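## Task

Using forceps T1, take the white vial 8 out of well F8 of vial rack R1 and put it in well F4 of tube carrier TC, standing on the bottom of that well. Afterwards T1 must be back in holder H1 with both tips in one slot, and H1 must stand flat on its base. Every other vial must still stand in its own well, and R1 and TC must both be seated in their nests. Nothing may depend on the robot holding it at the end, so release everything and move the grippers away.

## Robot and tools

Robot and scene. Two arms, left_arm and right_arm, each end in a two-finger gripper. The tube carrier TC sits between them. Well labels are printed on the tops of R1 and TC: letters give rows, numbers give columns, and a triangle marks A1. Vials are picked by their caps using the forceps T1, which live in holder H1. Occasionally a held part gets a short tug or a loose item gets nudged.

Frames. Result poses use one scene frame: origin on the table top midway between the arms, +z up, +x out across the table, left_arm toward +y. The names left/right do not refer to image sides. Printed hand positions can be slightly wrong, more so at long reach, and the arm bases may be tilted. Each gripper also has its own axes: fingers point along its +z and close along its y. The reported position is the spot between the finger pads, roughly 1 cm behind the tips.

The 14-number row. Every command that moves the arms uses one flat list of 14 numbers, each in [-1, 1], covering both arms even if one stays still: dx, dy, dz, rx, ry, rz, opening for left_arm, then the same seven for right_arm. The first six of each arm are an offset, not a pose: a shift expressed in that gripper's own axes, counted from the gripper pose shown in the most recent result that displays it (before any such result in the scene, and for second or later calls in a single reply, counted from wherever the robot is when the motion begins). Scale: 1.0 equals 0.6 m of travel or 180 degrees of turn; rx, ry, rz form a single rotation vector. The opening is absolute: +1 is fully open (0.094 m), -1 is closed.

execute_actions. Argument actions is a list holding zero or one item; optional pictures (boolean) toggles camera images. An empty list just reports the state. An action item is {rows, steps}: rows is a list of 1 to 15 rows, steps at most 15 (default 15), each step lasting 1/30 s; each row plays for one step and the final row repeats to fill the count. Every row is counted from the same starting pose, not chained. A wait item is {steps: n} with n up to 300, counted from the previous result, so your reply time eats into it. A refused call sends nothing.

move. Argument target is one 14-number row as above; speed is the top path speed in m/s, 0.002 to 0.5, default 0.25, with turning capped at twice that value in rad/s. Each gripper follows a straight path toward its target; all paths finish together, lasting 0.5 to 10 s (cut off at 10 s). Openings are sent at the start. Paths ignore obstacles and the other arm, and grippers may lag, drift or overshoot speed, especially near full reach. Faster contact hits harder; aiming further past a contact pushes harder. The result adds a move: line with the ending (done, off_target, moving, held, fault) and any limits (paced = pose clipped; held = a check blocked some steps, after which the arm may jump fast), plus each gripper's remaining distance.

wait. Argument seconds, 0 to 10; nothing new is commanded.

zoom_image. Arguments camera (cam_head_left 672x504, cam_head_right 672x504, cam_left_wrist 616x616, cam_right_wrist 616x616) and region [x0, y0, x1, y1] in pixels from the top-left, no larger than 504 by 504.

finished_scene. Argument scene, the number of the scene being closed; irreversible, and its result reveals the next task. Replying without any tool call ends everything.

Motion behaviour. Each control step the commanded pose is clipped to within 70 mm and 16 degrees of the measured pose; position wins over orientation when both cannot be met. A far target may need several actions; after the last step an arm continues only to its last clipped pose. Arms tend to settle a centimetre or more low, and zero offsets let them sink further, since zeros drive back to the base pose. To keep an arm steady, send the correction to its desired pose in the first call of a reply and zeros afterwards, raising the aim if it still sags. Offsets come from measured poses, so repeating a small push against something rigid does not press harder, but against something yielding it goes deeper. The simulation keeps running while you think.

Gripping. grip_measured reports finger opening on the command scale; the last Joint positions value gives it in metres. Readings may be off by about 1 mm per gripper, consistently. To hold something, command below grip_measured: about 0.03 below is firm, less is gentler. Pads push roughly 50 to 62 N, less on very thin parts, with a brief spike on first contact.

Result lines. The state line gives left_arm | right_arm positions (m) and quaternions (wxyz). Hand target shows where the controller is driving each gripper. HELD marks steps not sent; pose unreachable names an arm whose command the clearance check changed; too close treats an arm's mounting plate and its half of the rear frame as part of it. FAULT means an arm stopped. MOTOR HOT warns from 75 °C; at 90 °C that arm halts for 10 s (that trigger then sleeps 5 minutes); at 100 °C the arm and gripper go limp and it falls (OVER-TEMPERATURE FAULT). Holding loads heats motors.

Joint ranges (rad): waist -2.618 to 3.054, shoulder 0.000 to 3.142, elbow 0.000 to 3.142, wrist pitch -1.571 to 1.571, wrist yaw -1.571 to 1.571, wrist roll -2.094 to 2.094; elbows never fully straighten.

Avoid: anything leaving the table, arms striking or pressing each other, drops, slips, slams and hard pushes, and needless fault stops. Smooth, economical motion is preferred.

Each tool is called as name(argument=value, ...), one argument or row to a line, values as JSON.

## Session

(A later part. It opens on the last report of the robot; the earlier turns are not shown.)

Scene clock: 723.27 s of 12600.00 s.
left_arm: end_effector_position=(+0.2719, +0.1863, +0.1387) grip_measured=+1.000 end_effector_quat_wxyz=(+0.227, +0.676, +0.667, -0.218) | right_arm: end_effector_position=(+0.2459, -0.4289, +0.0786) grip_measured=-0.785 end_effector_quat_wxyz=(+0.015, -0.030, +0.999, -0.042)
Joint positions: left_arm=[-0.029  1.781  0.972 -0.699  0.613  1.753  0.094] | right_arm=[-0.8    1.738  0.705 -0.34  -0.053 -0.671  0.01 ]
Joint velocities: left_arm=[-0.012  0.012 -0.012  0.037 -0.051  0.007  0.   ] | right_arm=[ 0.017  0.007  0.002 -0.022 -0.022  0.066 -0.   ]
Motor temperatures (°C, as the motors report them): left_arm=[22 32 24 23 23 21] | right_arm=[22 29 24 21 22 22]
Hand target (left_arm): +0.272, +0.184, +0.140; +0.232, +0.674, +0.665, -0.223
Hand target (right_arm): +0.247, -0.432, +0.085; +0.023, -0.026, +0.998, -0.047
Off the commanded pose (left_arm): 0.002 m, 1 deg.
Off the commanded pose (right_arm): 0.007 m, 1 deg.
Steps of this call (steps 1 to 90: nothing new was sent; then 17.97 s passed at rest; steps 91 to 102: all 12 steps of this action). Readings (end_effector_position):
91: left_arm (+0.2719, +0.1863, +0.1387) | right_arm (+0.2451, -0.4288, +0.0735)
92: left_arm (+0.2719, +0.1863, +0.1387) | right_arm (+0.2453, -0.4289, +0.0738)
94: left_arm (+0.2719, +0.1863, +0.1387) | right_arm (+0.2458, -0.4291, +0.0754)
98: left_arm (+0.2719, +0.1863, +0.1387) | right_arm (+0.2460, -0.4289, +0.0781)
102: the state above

execute_actions(
  actions=[
    {"rows": [
[-0.004,0,0,0,-0.005,0,1, 0.00015,-0.00621,-0.01365,0.00271,-0.00341,0.00413,-0.80],
[-0.004,0,0,0,-0.005,0,1, 0.0001,-0.00637,-0.01533,0.00289,-0.00364,0.00426,-0.80],
[-0.004,0,0,0,-0.005,0,1, 0.00004,-0.00659,-0.017,0.00309,-0.00388,0.00442,-0.80],
[-0.004,0,0,0,-0.005,0,1, -0.00001,-0.00674,-0.01868,0.00327,-0.00411,0.00455,-0.80],
[-0.004,0,0,0,-0.005,0,1, -0.00006,-0.00692,-0.02036,0.00346,-0.00435,0.00469,-0.80],
[-0.004,0,0,0,-0.005,0,1, -0.00011,-0.0071,-0.02204,0.00365,-0.00459,0.00482,-0.80],
[-0.004,0,0,0,-0.005,0,1, -0.00016,-0.00728,-0.02371,0.00384,-0.00482,0.00496,-0.80],
[-0.004,0,0,0,-0.005,0,1, -0.00021,-0.00746,-0.02539,0.00402,-0.00506,0.0051,-0.80],
[-0.004,0,0,0,-0.005,0,1, -0.00026,-0.00764,-0.02707,0.00421,-0.0053,0.00523,-0.80],
[-0.004,0,0,0,-0.005,0,1, -0.00031,-0.00782,-0.02874,0.0044,-0.00553,0.00537,-0.80],
[-0.004,0,0,0,-0.005,0,1, -0.00036,-0.008,-0.03042,0.00459,-0.00577,0.00551,-0.80],
[-0.004,0,0,0,-0.005,0,1, -0.00041,-0.00818,-0.0321,0.00477,-0.006,0.00564,-0.80],
[-0.004,0,0,0,-0.005,0,1, -0.00046,-0.00836,-0.03378,0.00496,-0.00624,0.00578,-0.80],
[-0.004,0,0,0,-0.005,0,1, -0.00051,-0.00854,-0.03545,0.00515,-0.00648,0.00592,-0.80],
[-0.004,0,0,0,-0.005,0,1, -0.00056,-0.00872,-0.03713,0.00534,-0.00671,0.00605,-0.80]
], "steps": 15},
  ],
  pictures=false,
)

execute_actions(
  actions=[
    {"steps": 15},
  ],
)

zoom_image(
  camera="cam_right_wrist",
  region=[260, 220, 400, 360],
)

zoom_image(
  camera="cam_left_wrist",
  region=[290, 50, 350, 110],
)

Scene clock: 759.07 s of 12600.00 s.
left_arm: end_effector_position=(+0.2719, +0.1863, +0.1387) grip_measured=+1.000 end_effector_quat_wxyz=(+0.227, +0.676, +0.667, -0.218) | right_arm: end_effector_position=(+0.2449, -0.4289, +0.0922) grip_measured=-0.785 end_effector_quat_wxyz=(+0.020, -0.027, +0.998, -0.045)
Joint positions: left_arm=[-0.029  1.781  0.972 -0.699  0.613  1.753  0.094] | right_arm=[-0.807  1.68   0.705 -0.387 -0.053 -0.671  0.01 ]
Joint velocities: left_arm=[-0.002  0.002 -0.012 -0.051 -0.007 -0.022  0.   ] | right_arm=[-0.022 -0.129  0.007 -0.154 -0.051 -0.037 -0.   ]
Motor temperatures (°C, as the motors report them): left_arm=[22 32 24 23 23 21] | right_arm=[22 29 24 21 22 22]
Hand target (left_arm): +0.272, +0.184, +0.140; +0.232, +0.674, +0.665, -0.223
Hand target (right_arm): +0.246, -0.433, +0.101; +0.026, -0.021, +0.998, -0.050
Off the commanded pose (left_arm): 0.002 m, 1 deg.
Off the commanded pose (right_arm): 0.010 m, 1 deg.
Steps of this call (steps 1 to 90: nothing new was sent; then 32.30 s passed at rest; steps 91 to 105: all 15 steps of this action). Readings (end_effector_position):
91: left_arm (+0.2719, +0.1863, +0.1387) | right_arm (+0.2456, -0.4287, +0.0786)
92: left_arm (+0.2719, +0.1863, +0.1387) | right_arm (+0.2455, -0.4286, +0.0789)
94: left_arm (+0.2719, +0.1863, +0.1387) | right_arm (+0.2457, -0.4289, +0.0808)
98: left_arm (+0.2719, +0.1863, +0.1387) | right_arm (+0.2454, -0.4290, +0.0855)
105: the state above

Scene clock: 759.57 s of 12600.00 s.
left_arm: end_effector_position=(+0.2719, +0.1863, +0.1387) grip_measured=+1.000 end_effector_quat_wxyz=(+0.227, +0.676, +0.667, -0.218) | right_arm: end_effector_position=(+0.2444, -0.4287, +0.0942) grip_measured=-0.785 end_effector_quat_wxyz=(+0.020, -0.027, +0.998, -0.046)
Joint positions: left_arm=[-0.029  1.781  0.972 -0.699  0.613  1.753  0.094] | right_arm=[-0.808  1.672  0.705 -0.396 -0.053 -0.671  0.01 ]
Joint velocities: left_arm=[ 0.007 -0.002 -0.012  0.037 -0.007  0.037  0.   ] | right_arm=[ 0.022  0.002 -0.022  0.007 -0.037 -0.066 -0.001]
Motor temperatures (°C, as the motors report them): left_arm=[22 32 24 23 23 21] | right_arm=[22 29 24 21 22 22]
Hand target (left_arm): +0.272, +0.184, +0.140; +0.232, +0.674, +0.665, -0.223
Hand target (right_arm): +0.246, -0.433, +0.101; +0.026, -0.021, +0.998, -0.050
Off the commanded pose (left_arm): 0.002 m, 1 deg.
Off the commanded pose (right_arm): 0.008 m, 1 deg.
Steps of this call (steps 1 to 15: nothing new was sent). Readings (end_effector_position):
1: left_arm (+0.2719, +0.1863, +0.1387) | right_arm (+0.2449, -0.4289, +0.0930)
2: left_arm (+0.2719, +0.1863, +0.1387) | right_arm (+0.2448, -0.4289, +0.0937)
4: left_arm (+0.2719, +0.1863, +0.1387) | right_arm (+0.2446, -0.4287, +0.0941)
8: left_arm (+0.2719, +0.1863, +0.1387) | right_arm (+0.2444, -0.4287, +0.0942)
15: the state above

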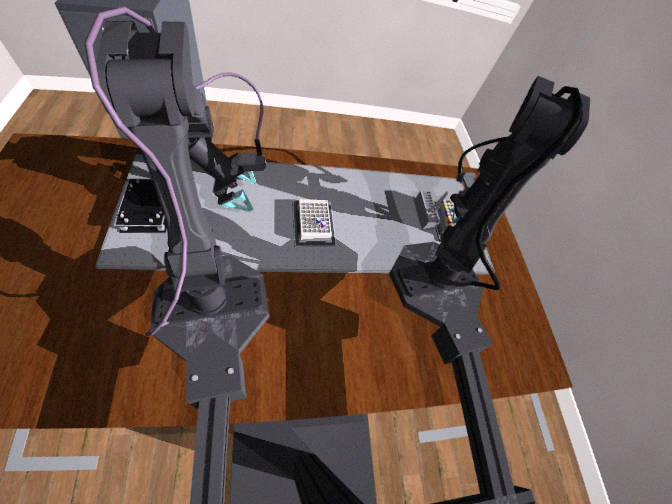

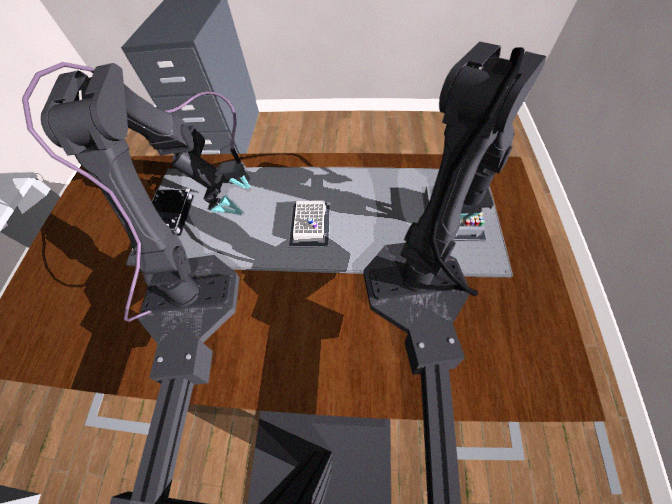

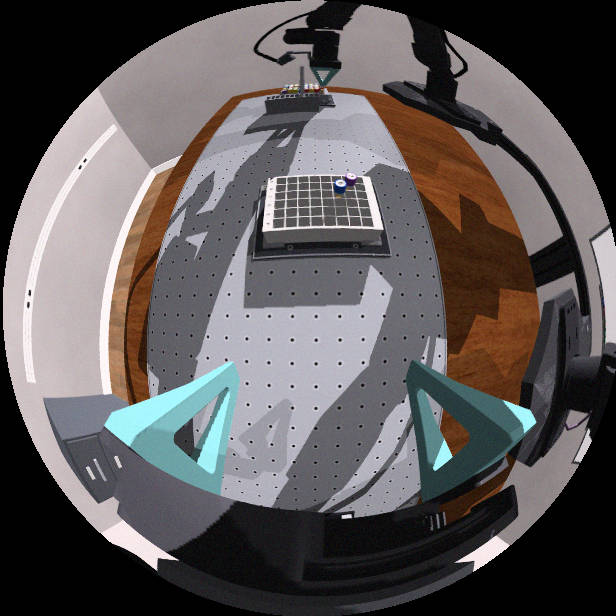

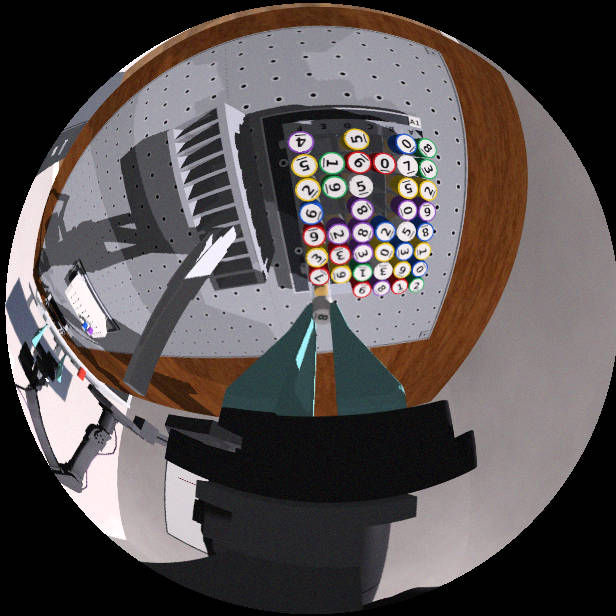

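Region (260, 220, 400, 360) of cam_right_wrist's 616x616 image, scaled by 3.600, with more detail than that image has.

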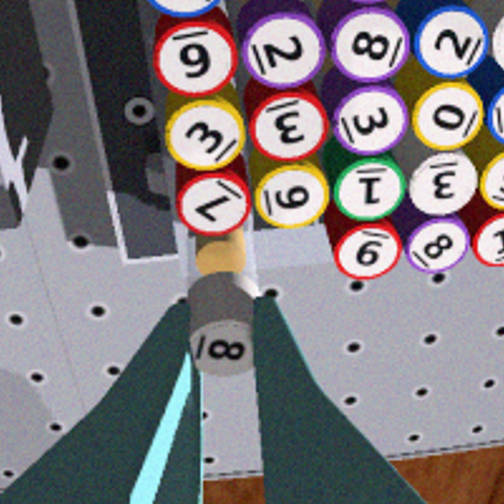

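Region (290, 50, 350, 110) of cam_left_wrist's 616x616 image, scaled by 8.400, with more detail than that image has.

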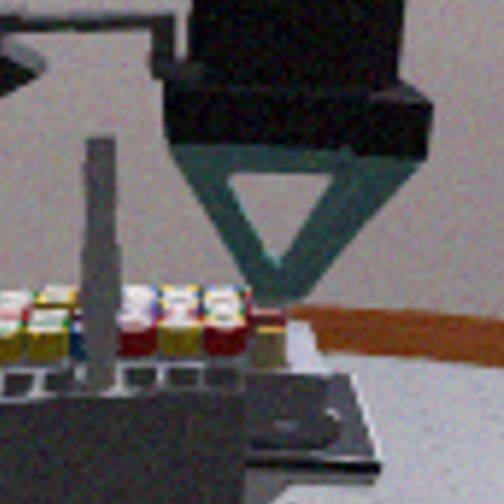

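execute_actions(
  actions=[
    {"rows": [
[-0.004,0,0,0,-0.005,0,1, -0.00049,-0.00671,-0.01365,0.00311,-0.00391,0.00413,-0.80],
[-0.004,0,0,0,-0.005,0,1, -0.00054,-0.00687,-0.01533,0.00329,-0.00414,0.00426,-0.80],
[-0.004,0,0,0,-0.005,0,1, -0.0006,-0.00709,-0.017,0.00349,-0.00438,0.00442,-0.80],
[-0.004,0,0,0,-0.005,0,1, -0.00065,-0.00724,-0.01868,0.00367,-0.00461,0.00455,-0.80],
[-0.004,0,0,0,-0.005,0,1, -0.0007,-0.00742,-0.02036,0.00386,-0.00485,0.00469,-0.80],
[-0.004,0,0,0,-0.005,0,1, -0.00075,-0.0076,-0.02204,0.00405,-0.00509,0.00482,-0.80],
[-0.004,0,0,0,-0.005,0,1, -0.0008,-0.00778,-0.02371,0.00424,-0.00532,0.00496,-0.80],
[-0.004,0,0,0,-0.005,0,1, -0.00085,-0.00796,-0.02539,0.00442,-0.00556,0.0051,-0.80],
[-0.004,0,0,0,-0.005,0,1, -0.0009,-0.00814,-0.02707,0.00461,-0.0058,0.00523,-0.80],
[-0.004,0,0,0,-0.005,0,1, -0.00095,-0.00832,-0.02874,0.0048,-0.00603,0.00537,-0.80],
[-0.004,0,0,0,-0.005,0,1, -0.001,-0.0085,-0.03042,0.00499,-0.00627,0.00551,-0.80],
[-0.004,0,0,0,-0.005,0,1, -0.00105,-0.00868,-0.0321,0.00517,-0.0065,0.00564,-0.80],
[-0.004,0,0,0,-0.005,0,1, -0.0011,-0.00886,-0.03378,0.00536,-0.00674,0.00578,-0.80],
[-0.004,0,0,0,-0.005,0,1, -0.00115,-0.00904,-0.03545,0.00555,-0.00698,0.00592,-0.80],
[-0.004,0,0,0,-0.005,0,1, -0.0012,-0.00922,-0.03713,0.00574,-0.00721,0.00605,-0.80]
], "steps": 15},
  ],
  pictures=false,
)

execute_actions(
  actions=[
    {"steps": 10},
  ],
)

zoom_image(
  camera="cam_left_wrist",
  region=[290, 50, 350, 110],
)

Scene clock: 781.83 s of 12600.00 s.
left_arm: end_effector_position=(+0.2719, +0.1863, +0.1387) grip_measured=+1.000 end_effector_quat_wxyz=(+0.227, +0.676, +0.667, -0.218) | right_arm: end_effector_position=(+0.2437, -0.4295, +0.1072) grip_measured=-0.785 end_effector_quat_wxyz=(+0.026, -0.023, +0.998, -0.051)
Joint positions: left_arm=[-0.029  1.781  0.972 -0.699  0.613  1.753  0.094] | right_arm=[-0.817  1.616  0.705 -0.436 -0.053 -0.671  0.01 ]
Joint velocities: left_arm=[-0.007 -0.002  0.012 -0.037  0.022  0.007  0.   ] | right_arm=[-0.007 -0.125  0.012 -0.066 -0.051 -0.037 -0.001]
Motor temperatures (°C, as the motors report them): left_arm=[22 31 24 23 23 21] | right_arm=[22 29 24 21 22 22]
Hand target (left_arm): +0.272, +0.184, +0.140; +0.232, +0.674, +0.665, -0.223
Hand target (right_arm): +0.244, -0.433, +0.116; +0.031, -0.017, +0.998, -0.054
Off the commanded pose (left_arm): 0.002 m, 1 deg.
Off the commanded pose (right_arm): 0.010 m, 1 deg.
Steps of this call (steps 1 to 90: nothing new was sent; then 18.77 s passed at rest; steps 91 to 105: all 15 steps of this action). Readings (end_effector_position):
91: left_arm (+0.2719, +0.1863, +0.1387) | right_arm (+0.2444, -0.4287, +0.0942)
92: left_arm (+0.2719, +0.1863, +0.1387) | right_arm (+0.2444, -0.4287, +0.0944)
94: left_arm (+0.2719, +0.1863, +0.1387) | right_arm (+0.2445, -0.4285, +0.0961)
98: left_arm (+0.2719, +0.1863, +0.1387) | right_arm (+0.2446, -0.4287, +0.1007)
105: the state above

Scene clock: 782.17 s of 12600.00 s.
left_arm: end_effector_position=(+0.2719, +0.1863, +0.1387) grip_measured=+1.000 end_effector_quat_wxyz=(+0.227, +0.676, +0.667, -0.218) | right_arm: end_effector_position=(+0.2424, -0.4286, +0.1089) grip_measured=-0.785 end_effector_quat_wxyz=(+0.024, -0.023, +0.998, -0.050)
Joint positions: left_arm=[-0.029  1.781  0.972 -0.699  0.613  1.753  0.094] | right_arm=[-0.817  1.608  0.705 -0.448 -0.053 -0.671  0.01 ]
Joint velocities: left_arm=[-0.002 -0.007  0.012  0.051 -0.081  0.007  0.   ] | right_arm=[ 0.012  0.007  0.002 -0.007 -0.022 -0.007 -0.   ]
Motor temperatures (°C, as the motors report them): left_arm=[22 31 24 23 23 21] | right_arm=[22 29 24 21 22 22]
Hand target (left_arm): +0.272, +0.184, +0.140; +0.232, +0.674, +0.665, -0.223
Hand target (right_arm): +0.245, -0.433, +0.116; +0.032, -0.018, +0.998, -0.055
Off the commanded pose (left_arm): 0.002 m, 1 deg.
Off the commanded pose (right_arm): 0.009 m, 1 deg.
Steps of this call (steps 1 to 10: nothing new was sent). Readings (end_effector_position):
1: left_arm (+0.2719, +0.1863, +0.1387) | right_arm (+0.2436, -0.4295, +0.1080)
2: left_arm (+0.2719, +0.1863, +0.1387) | right_arm (+0.2436, -0.4295, +0.1086)
4: left_arm (+0.2719, +0.1863, +0.1387) | right_arm (+0.2433, -0.4293, +0.1090)
8: left_arm (+0.2719, +0.1863, +0.1387) | right_arm (+0.2425, -0.4287, +0.1089)
10: the state above

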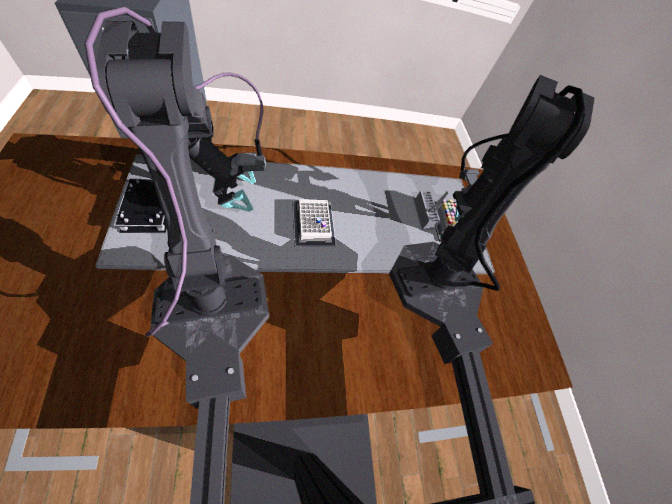

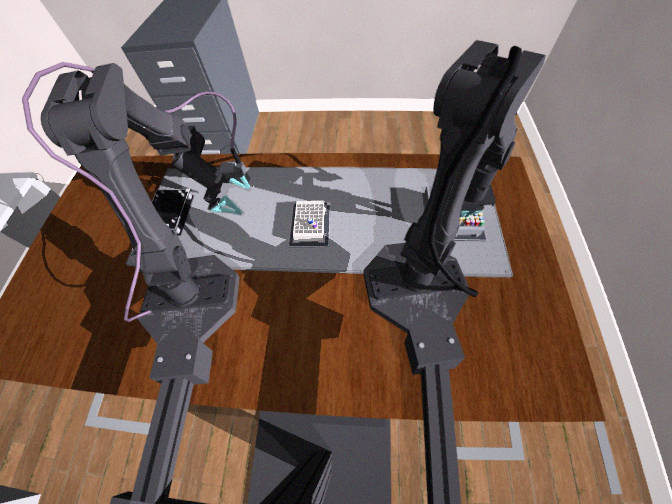

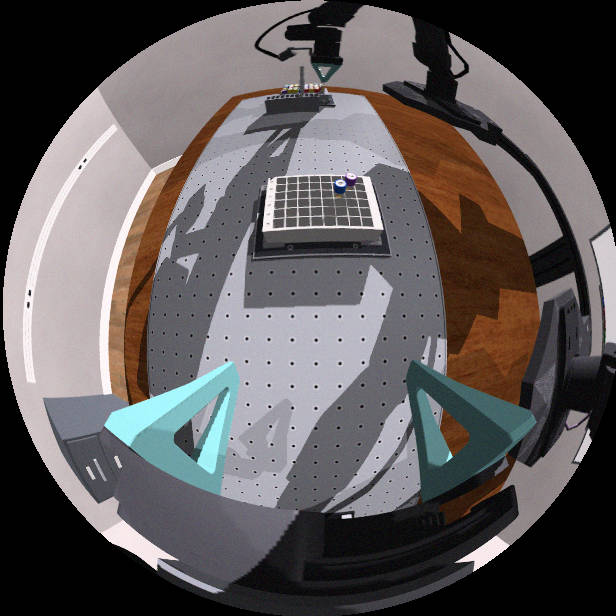

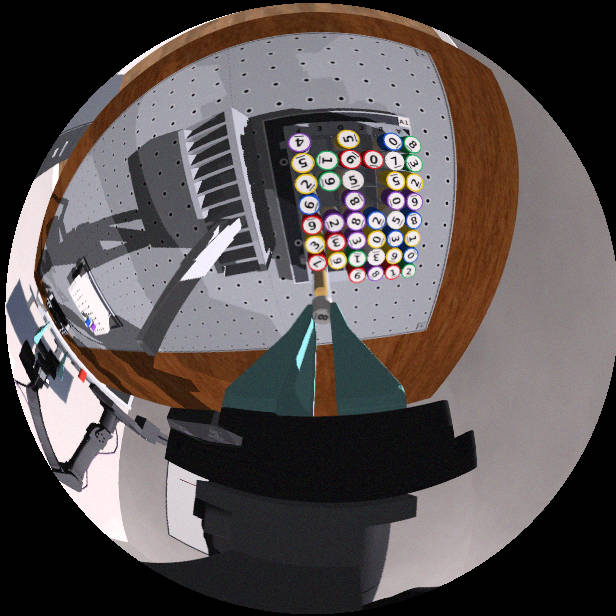

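Region (290, 50, 350, 110) of cam_left_wrist's 616x616 image, scaled by 8.400, with more detail than that image has.

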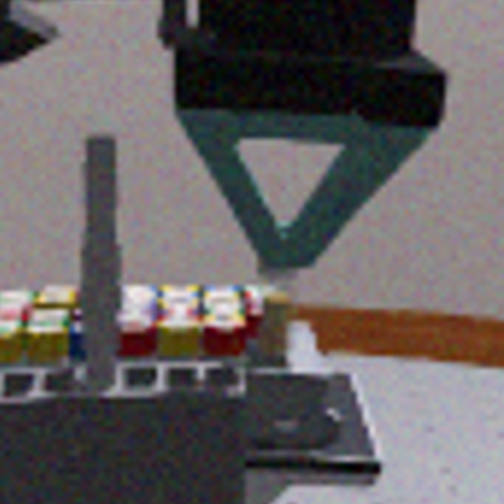

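move(
  target=[-0.004, 0, 0, 0, -0.005, 0, 1, -0.0025, -0.0199, -0.199, 0, 0, 0, -0.80],
  speed=0.08,
)

Scene clock: 810.87 s of 12600.00 s.
left_arm: end_effector_position=(+0.2717, +0.1871, +0.1381) grip_measured=+1.000 end_effector_quat_wxyz=(+0.224, +0.676, +0.667, -0.217) | right_arm: end_effector_position=(+0.2341, -0.4270, +0.2164) grip_measured=-0.785 end_effector_quat_wxyz=(+0.009, -0.025, +0.999, -0.043)
Joint positions: left_arm=[-0.029  1.781  0.972 -0.699  0.607  1.753  0.094] | right_arm=[-0.876  1.374  0.96  -0.973 -0.057 -0.736  0.01 ]
Joint velocities: left_arm=[ 0.007  0.002 -0.007  0.007 -0.051 -0.095  0.   ] | right_arm=[-0.007 -0.007 -0.027  0.037 -0.022 -0.051 -0.001]
Motor temperatures (°C, as the motors report them): left_arm=[22 31 24 23 23 21] | right_arm=[22 28 25 21 22 22]
Hand target (left_arm): +0.272, +0.184, +0.140; +0.232, +0.674, +0.665, -0.223
Hand target (right_arm): +0.238, -0.431, +0.228; +0.024, -0.023, +0.998, -0.051
Off the commanded pose (left_arm): 0.003 m, 1 deg.
Off the commanded pose (right_arm): 0.013 m, 2 deg.
After step 90, 23.63 s passed at rest.
move: off_target (right_arm)

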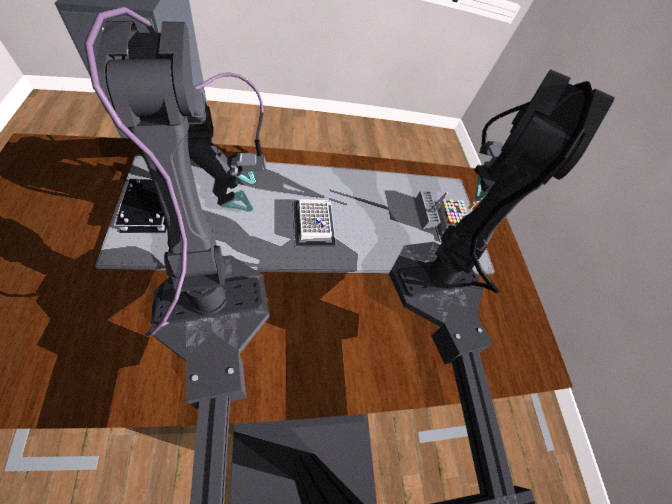

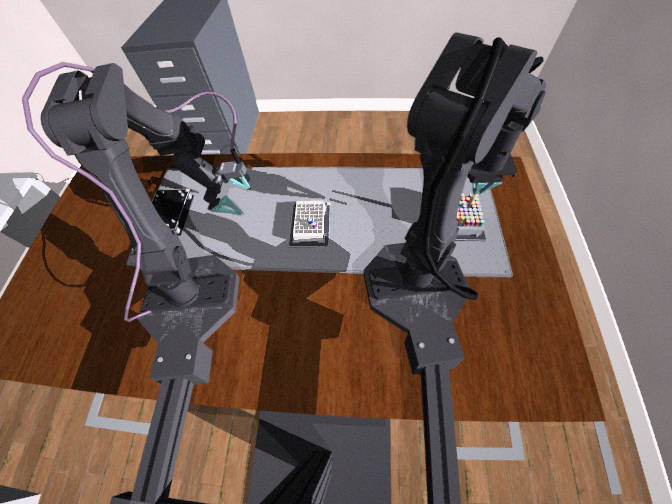

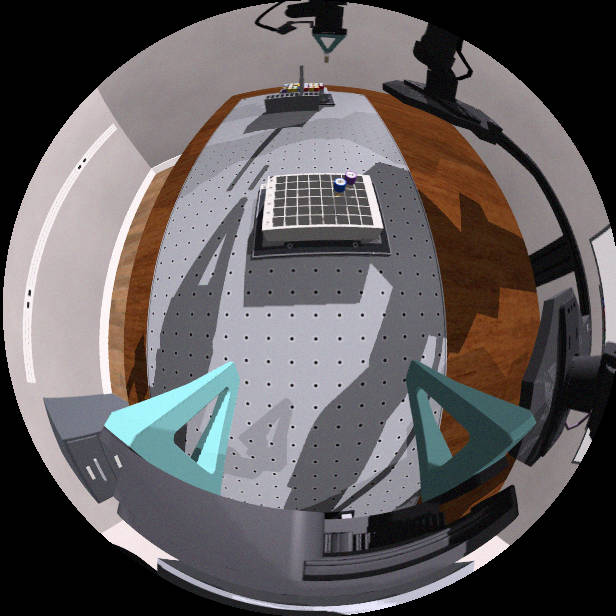

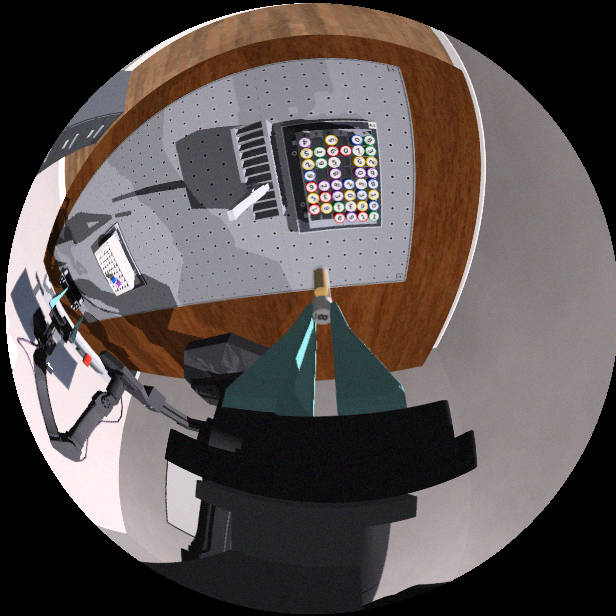

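zoom_image(
  camera="cam_left_wrist",
  region=[240, 150, 400, 270],
)

Region (240, 150, 400, 270) of cam_left_wrist's 616x616 image, scaled by 3.150, with more detail than that image has; it fills the top 378 rows of this view, and the rest is white.

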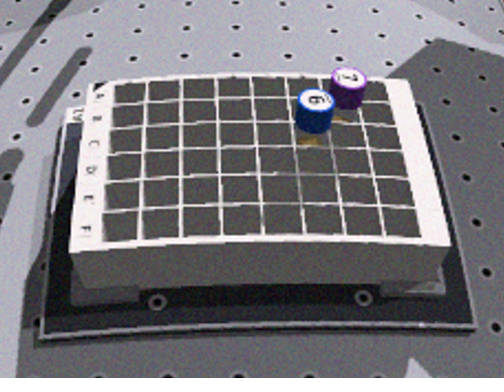

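move(
  target=[-0.004, 0, 0, 0, -0.005, 0, 1, -0.0998, 0.744, 0.0065, -0.0328, -0.0213, 0.016, -0.80],
  speed=0.15,
)

Scene clock: 838.93 s of 12600.00 s.
left_arm: end_effector_position=(+0.2715, +0.1879, +0.1375) grip_measured=+1.000 end_effector_quat_wxyz=(+0.222, +0.677, +0.668, -0.215) | right_arm: end_effector_position=(+0.2782, +0.0209, +0.1826) grip_measured=-0.785 end_effector_quat_wxyz=(+0.046, +0.001, +0.999, +0.028)
Joint positions: left_arm=[-0.029  1.781  0.972 -0.699  0.602  1.753  0.094] | right_arm=[ 0.736  1.839  1.345 -0.868  0.156  0.894  0.01 ]
Joint velocities: left_arm=[ 0.027  0.007 -0.007 -0.095 -0.007 -0.051  0.   ] | right_arm=[-0.007  0.017  0.002  0.066 -0.007 -0.037 -0.   ]
Motor temperatures (°C, as the motors report them): left_arm=[22 31 24 23 23 21] | right_arm=[22 28 26 21 22 22]
Hand target (left_arm): +0.272, +0.185, +0.140; +0.230, +0.675, +0.666, -0.222
Hand target (right_arm): +0.281, +0.024, +0.184; +0.049, +0.001, +0.999, +0.022
Off the commanded pose (left_arm): 0.003 m, 1 deg.
Off the commanded pose (right_arm): 0.010 m, 2 deg.
After step 90, 21.63 s passed at rest.
move: done

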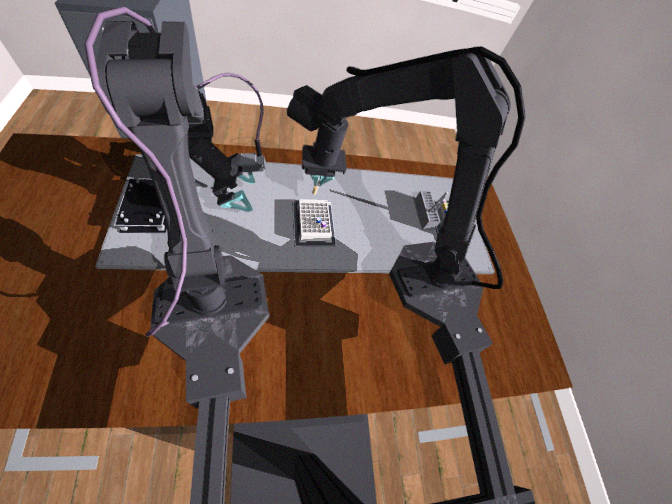

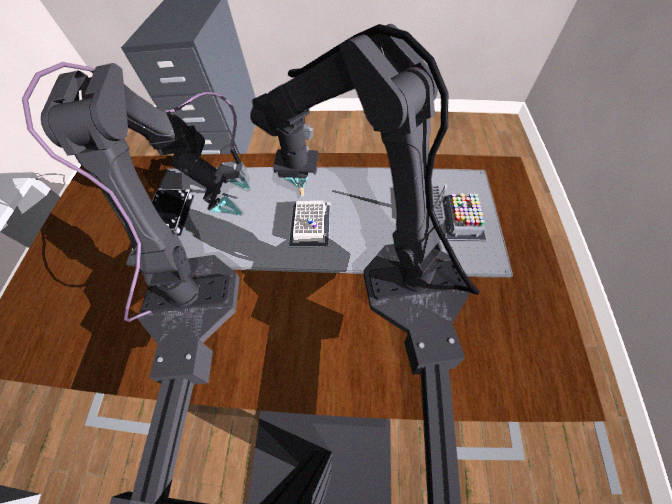

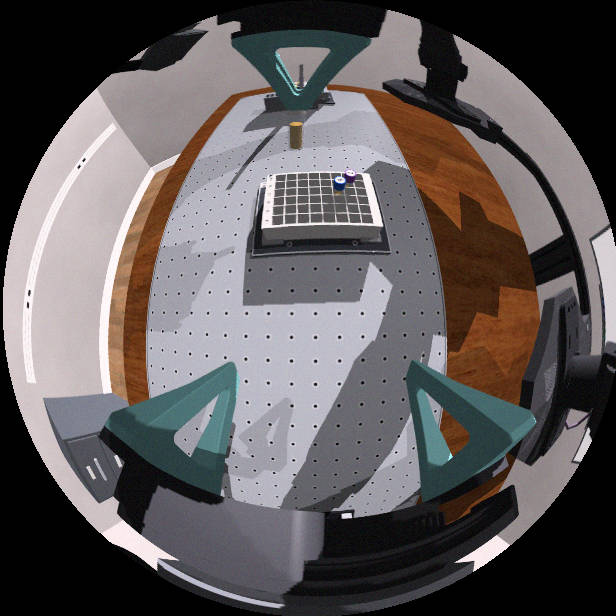

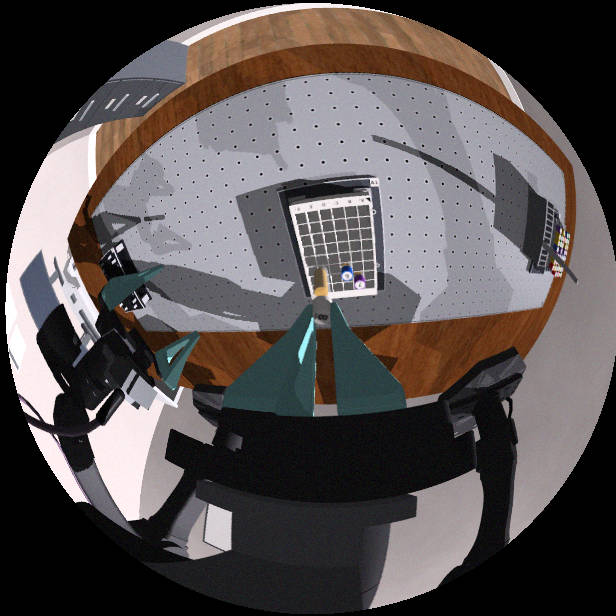

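zoom_image(
  camera="cam_right_wrist",
  region=[240, 160, 420, 340],
)

zoom_image(
  camera="cam_left_wrist",
  region=[210, 30, 430, 260],
)

Region (240, 160, 420, 340) of cam_right_wrist's 616x616 image, scaled by 2.800, with more detail than that image has.

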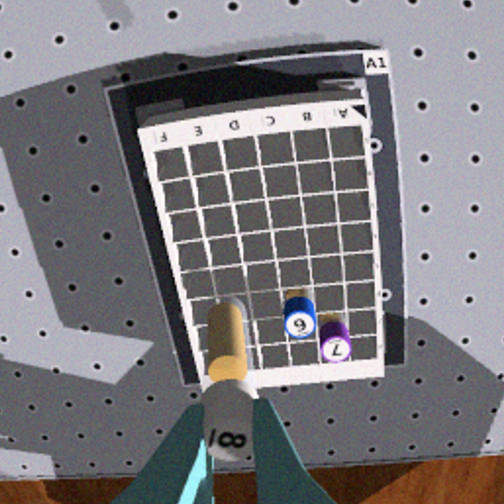

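Region (210, 30, 430, 260) of cam_left_wrist's 616x616 image, scaled by 2.191, with more detail than that image has; it fills the left 482 columns of this view, and the rest is white.

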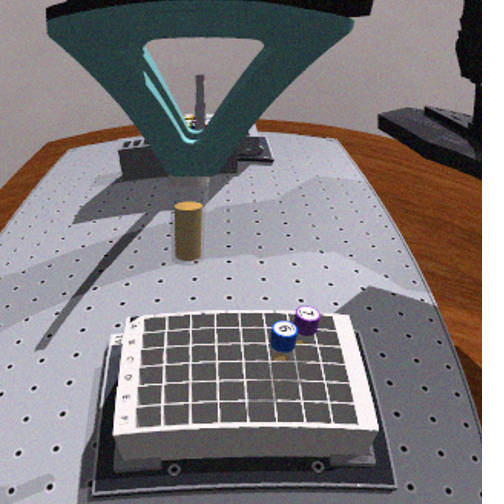

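move(
  target=[0.053, -0.0112, 0.0592, 0, -0.08, 0, 1, 0.0362, 0.035, 0.0617, 0.043, 0.024, -0.015, -0.80],
  speed=0.06,
)

Scene clock: 908.37 s of 12600.00 s.
left_arm: end_effector_position=(+0.2552, +0.1927, +0.0869) grip_measured=+1.000 end_effector_quat_wxyz=(+0.287, +0.647, +0.640, -0.299) | right_arm: end_effector_position=(+0.2592, +0.0401, +0.1446) grip_measured=-0.785 end_effector_quat_wxyz=(+0.005, -0.018, +0.999, -0.033)
Joint positions: left_arm=[ 0.096  2.058  0.972 -0.644  0.807  1.982  0.094] | right_arm=[ 0.799  2.044  1.482 -0.96   0.171  0.941  0.01 ]
Joint velocities: left_arm=[-0.007 -0.012  0.002 -0.037 -0.051 -0.037  0.   ] | right_arm=[-0.022  0.012  0.002  0.007 -0.022 -0.007 -0.001]
Motor temperatures (°C, as the motors report them): left_arm=[22 31 24 23 23 21] | right_arm=[22 29 26 21 22 22]
Hand target (left_arm): +0.263, +0.195, +0.089; +0.303, +0.645, +0.637, -0.295
Hand target (right_arm): +0.259, +0.044, +0.145; +0.008, -0.022, +0.999, -0.039
Off the commanded pose (left_arm): 0.011 m, 2 deg.
Off the commanded pose (right_arm): 0.004 m, 1 deg.
After step 90, 63.97 s passed at rest.
move: off_target (left_arm)

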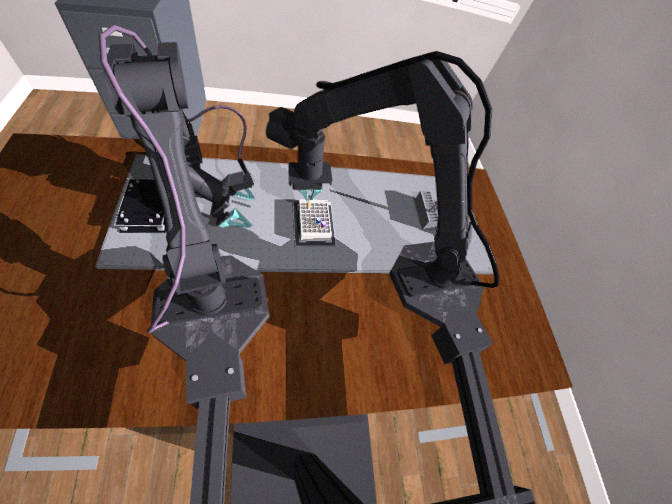

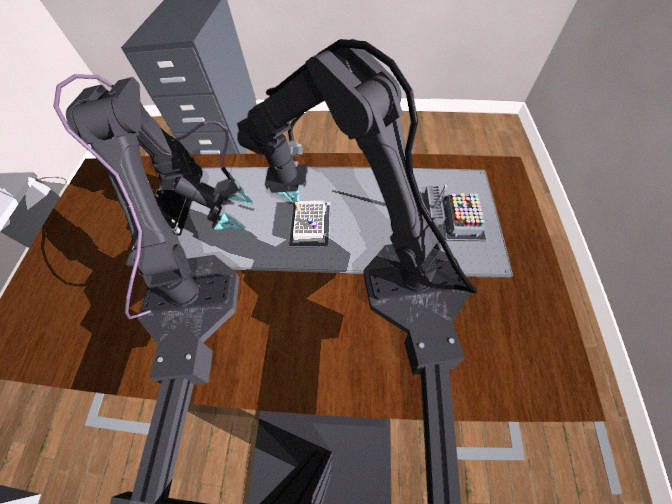

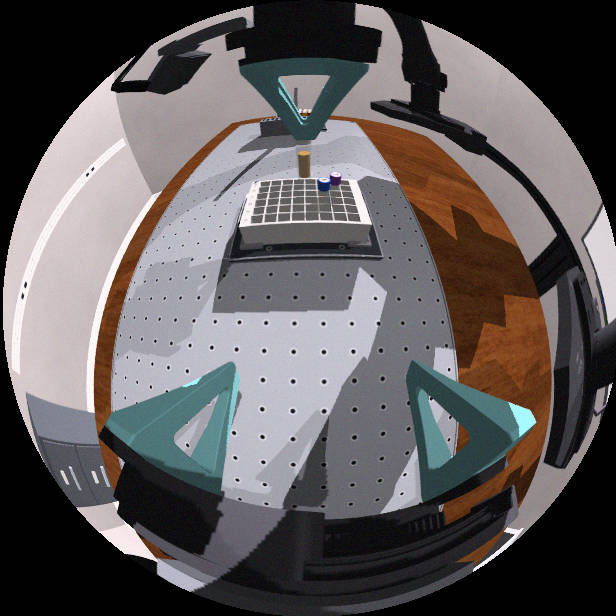

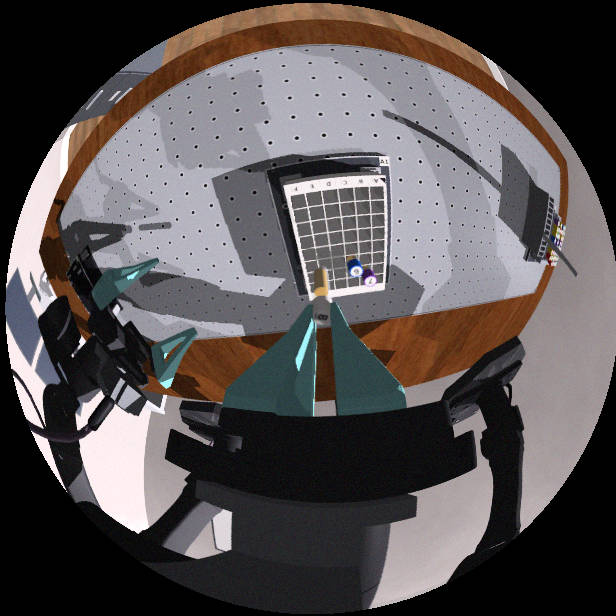

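zoom_image(
  camera="cam_right_wrist",
  region=[240, 150, 420, 330],
)

zoom_image(
  camera="cam_left_wrist",
  region=[225, 100, 395, 270],
)

Region (240, 150, 420, 330) of cam_right_wrist's 616x616 image, scaled by 2.800, with more detail than that image has.

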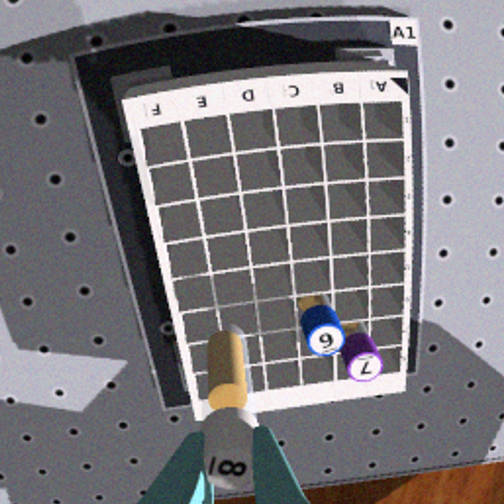

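Region (225, 100, 395, 270) of cam_left_wrist's 616x616 image, scaled by 2.965, with more detail than that image has.

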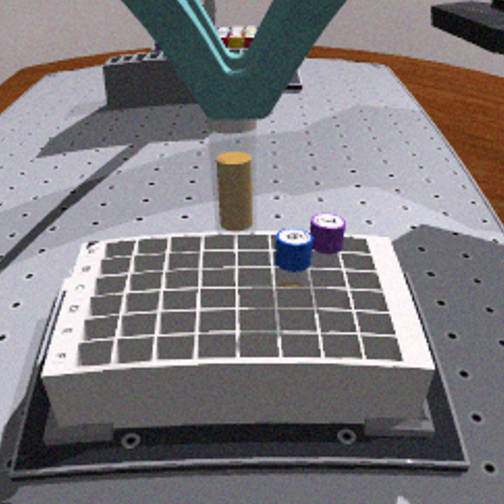

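move(
  target=[-0.004, 0.024, 0, 0, -0.005, 0, 1, -0.0113, 0.0237, 0.0353, 0, -0.0064, 0, -0.80],
  speed=0.03,
)

zoom_image(
  camera="cam_right_wrist",
  region=[240, 150, 420, 330],
)

zoom_image(
  camera="cam_left_wrist",
  region=[225, 100, 395, 270],
)

Scene clock: 951.80 s of 12600.00 s.
left_arm: end_effector_position=(+0.2649, +0.1957, +0.0851) grip_measured=+1.000 end_effector_quat_wxyz=(+0.288, +0.649, +0.640, -0.294) | right_arm: end_effector_position=(+0.2597, +0.0445, +0.1238) grip_measured=-0.785 end_effector_quat_wxyz=(+0.004, -0.019, +0.999, -0.038)
Joint positions: left_arm=[ 0.096  2.078  1.01  -0.649  0.804  1.98   0.094] | right_arm=[ 0.799  2.1    1.483 -0.913  0.174  0.941  0.01 ]
Joint velocities: left_arm=[-0.002 -0.012 -0.012  0.007 -0.081 -0.022  0.   ] | right_arm=[-0.012 -0.017  0.002  0.022 -0.037 -0.051  0.001]
Motor temperatures (°C, as the motors report them): left_arm=[22 31 24 23 23 21] | right_arm=[22 29 26 21 22 22]
Hand target (left_arm): +0.270, +0.191, +0.088; +0.292, +0.645, +0.638, -0.304
Hand target (right_arm): +0.265, +0.053, +0.123; +0.015, -0.019, +0.999, -0.033
Off the commanded pose (left_arm): 0.008 m, 1 deg.
Off the commanded pose (right_arm): 0.011 m, 1 deg.
After step 90, 39.27 s passed at rest.
move: off_target (right_arm)

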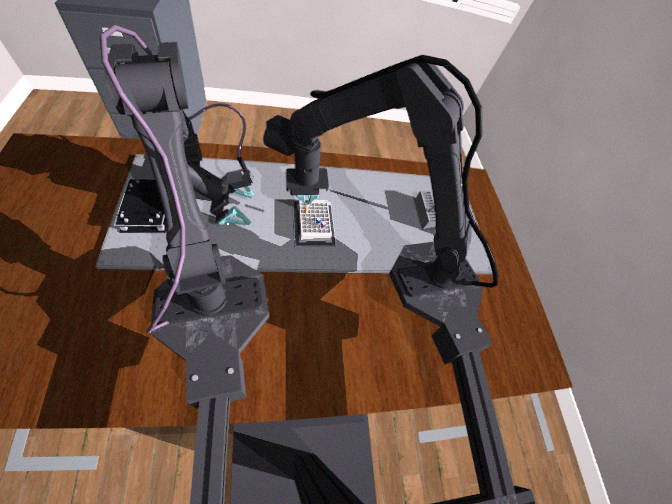

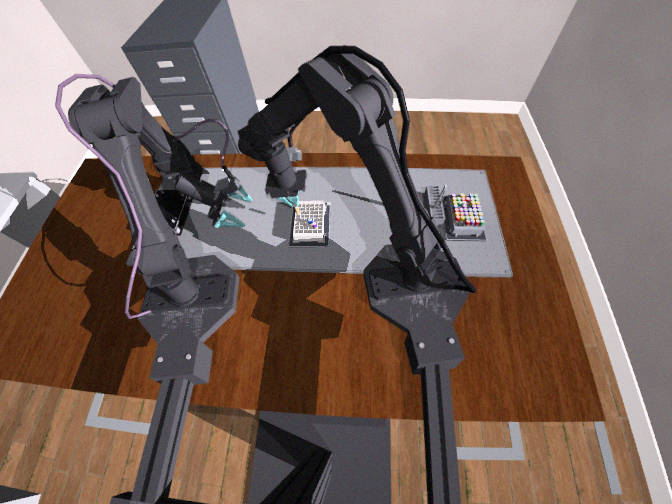

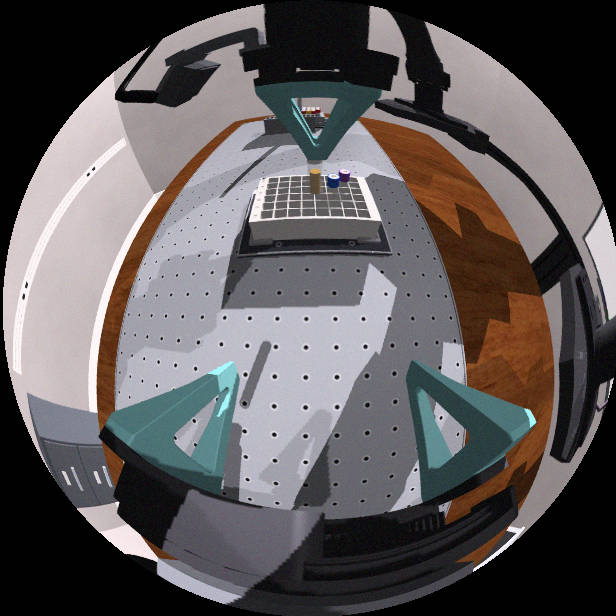

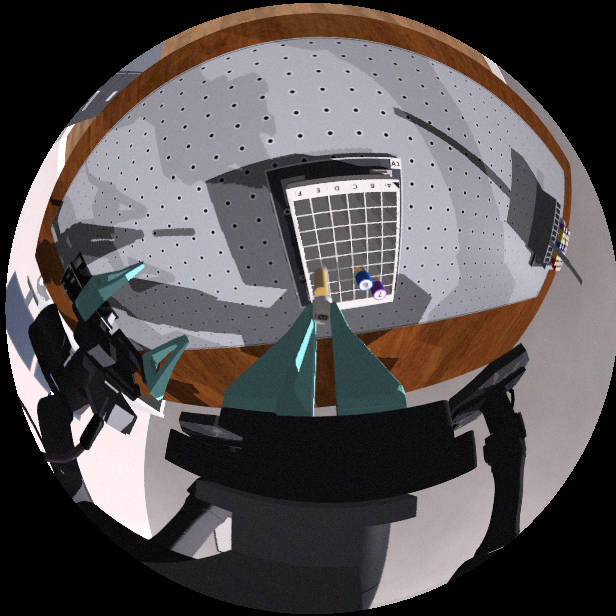

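Region (240, 150, 420, 330) of cam_right_wrist's 616x616 image, scaled by 2.800, with more detail than that image has.

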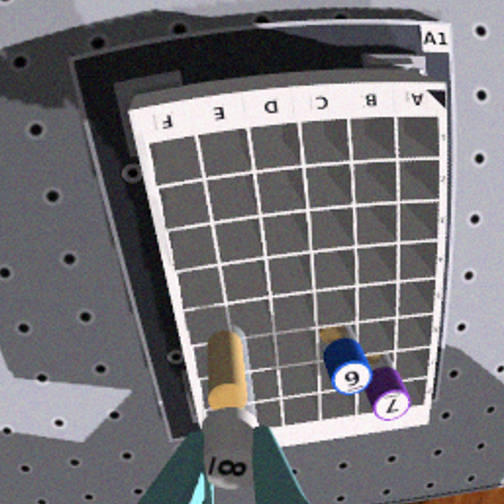

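Region (225, 100, 395, 270) of cam_left_wrist's 616x616 image, scaled by 2.965, with more detail than that image has.

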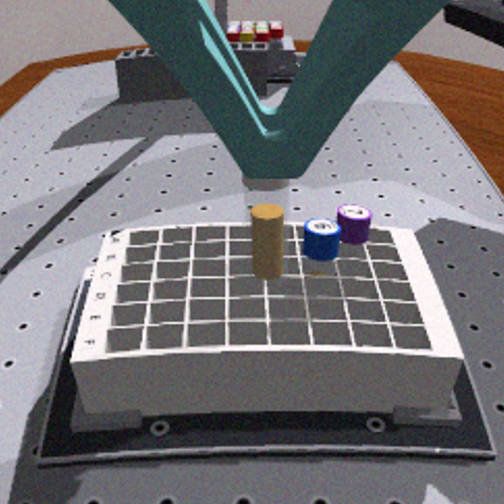

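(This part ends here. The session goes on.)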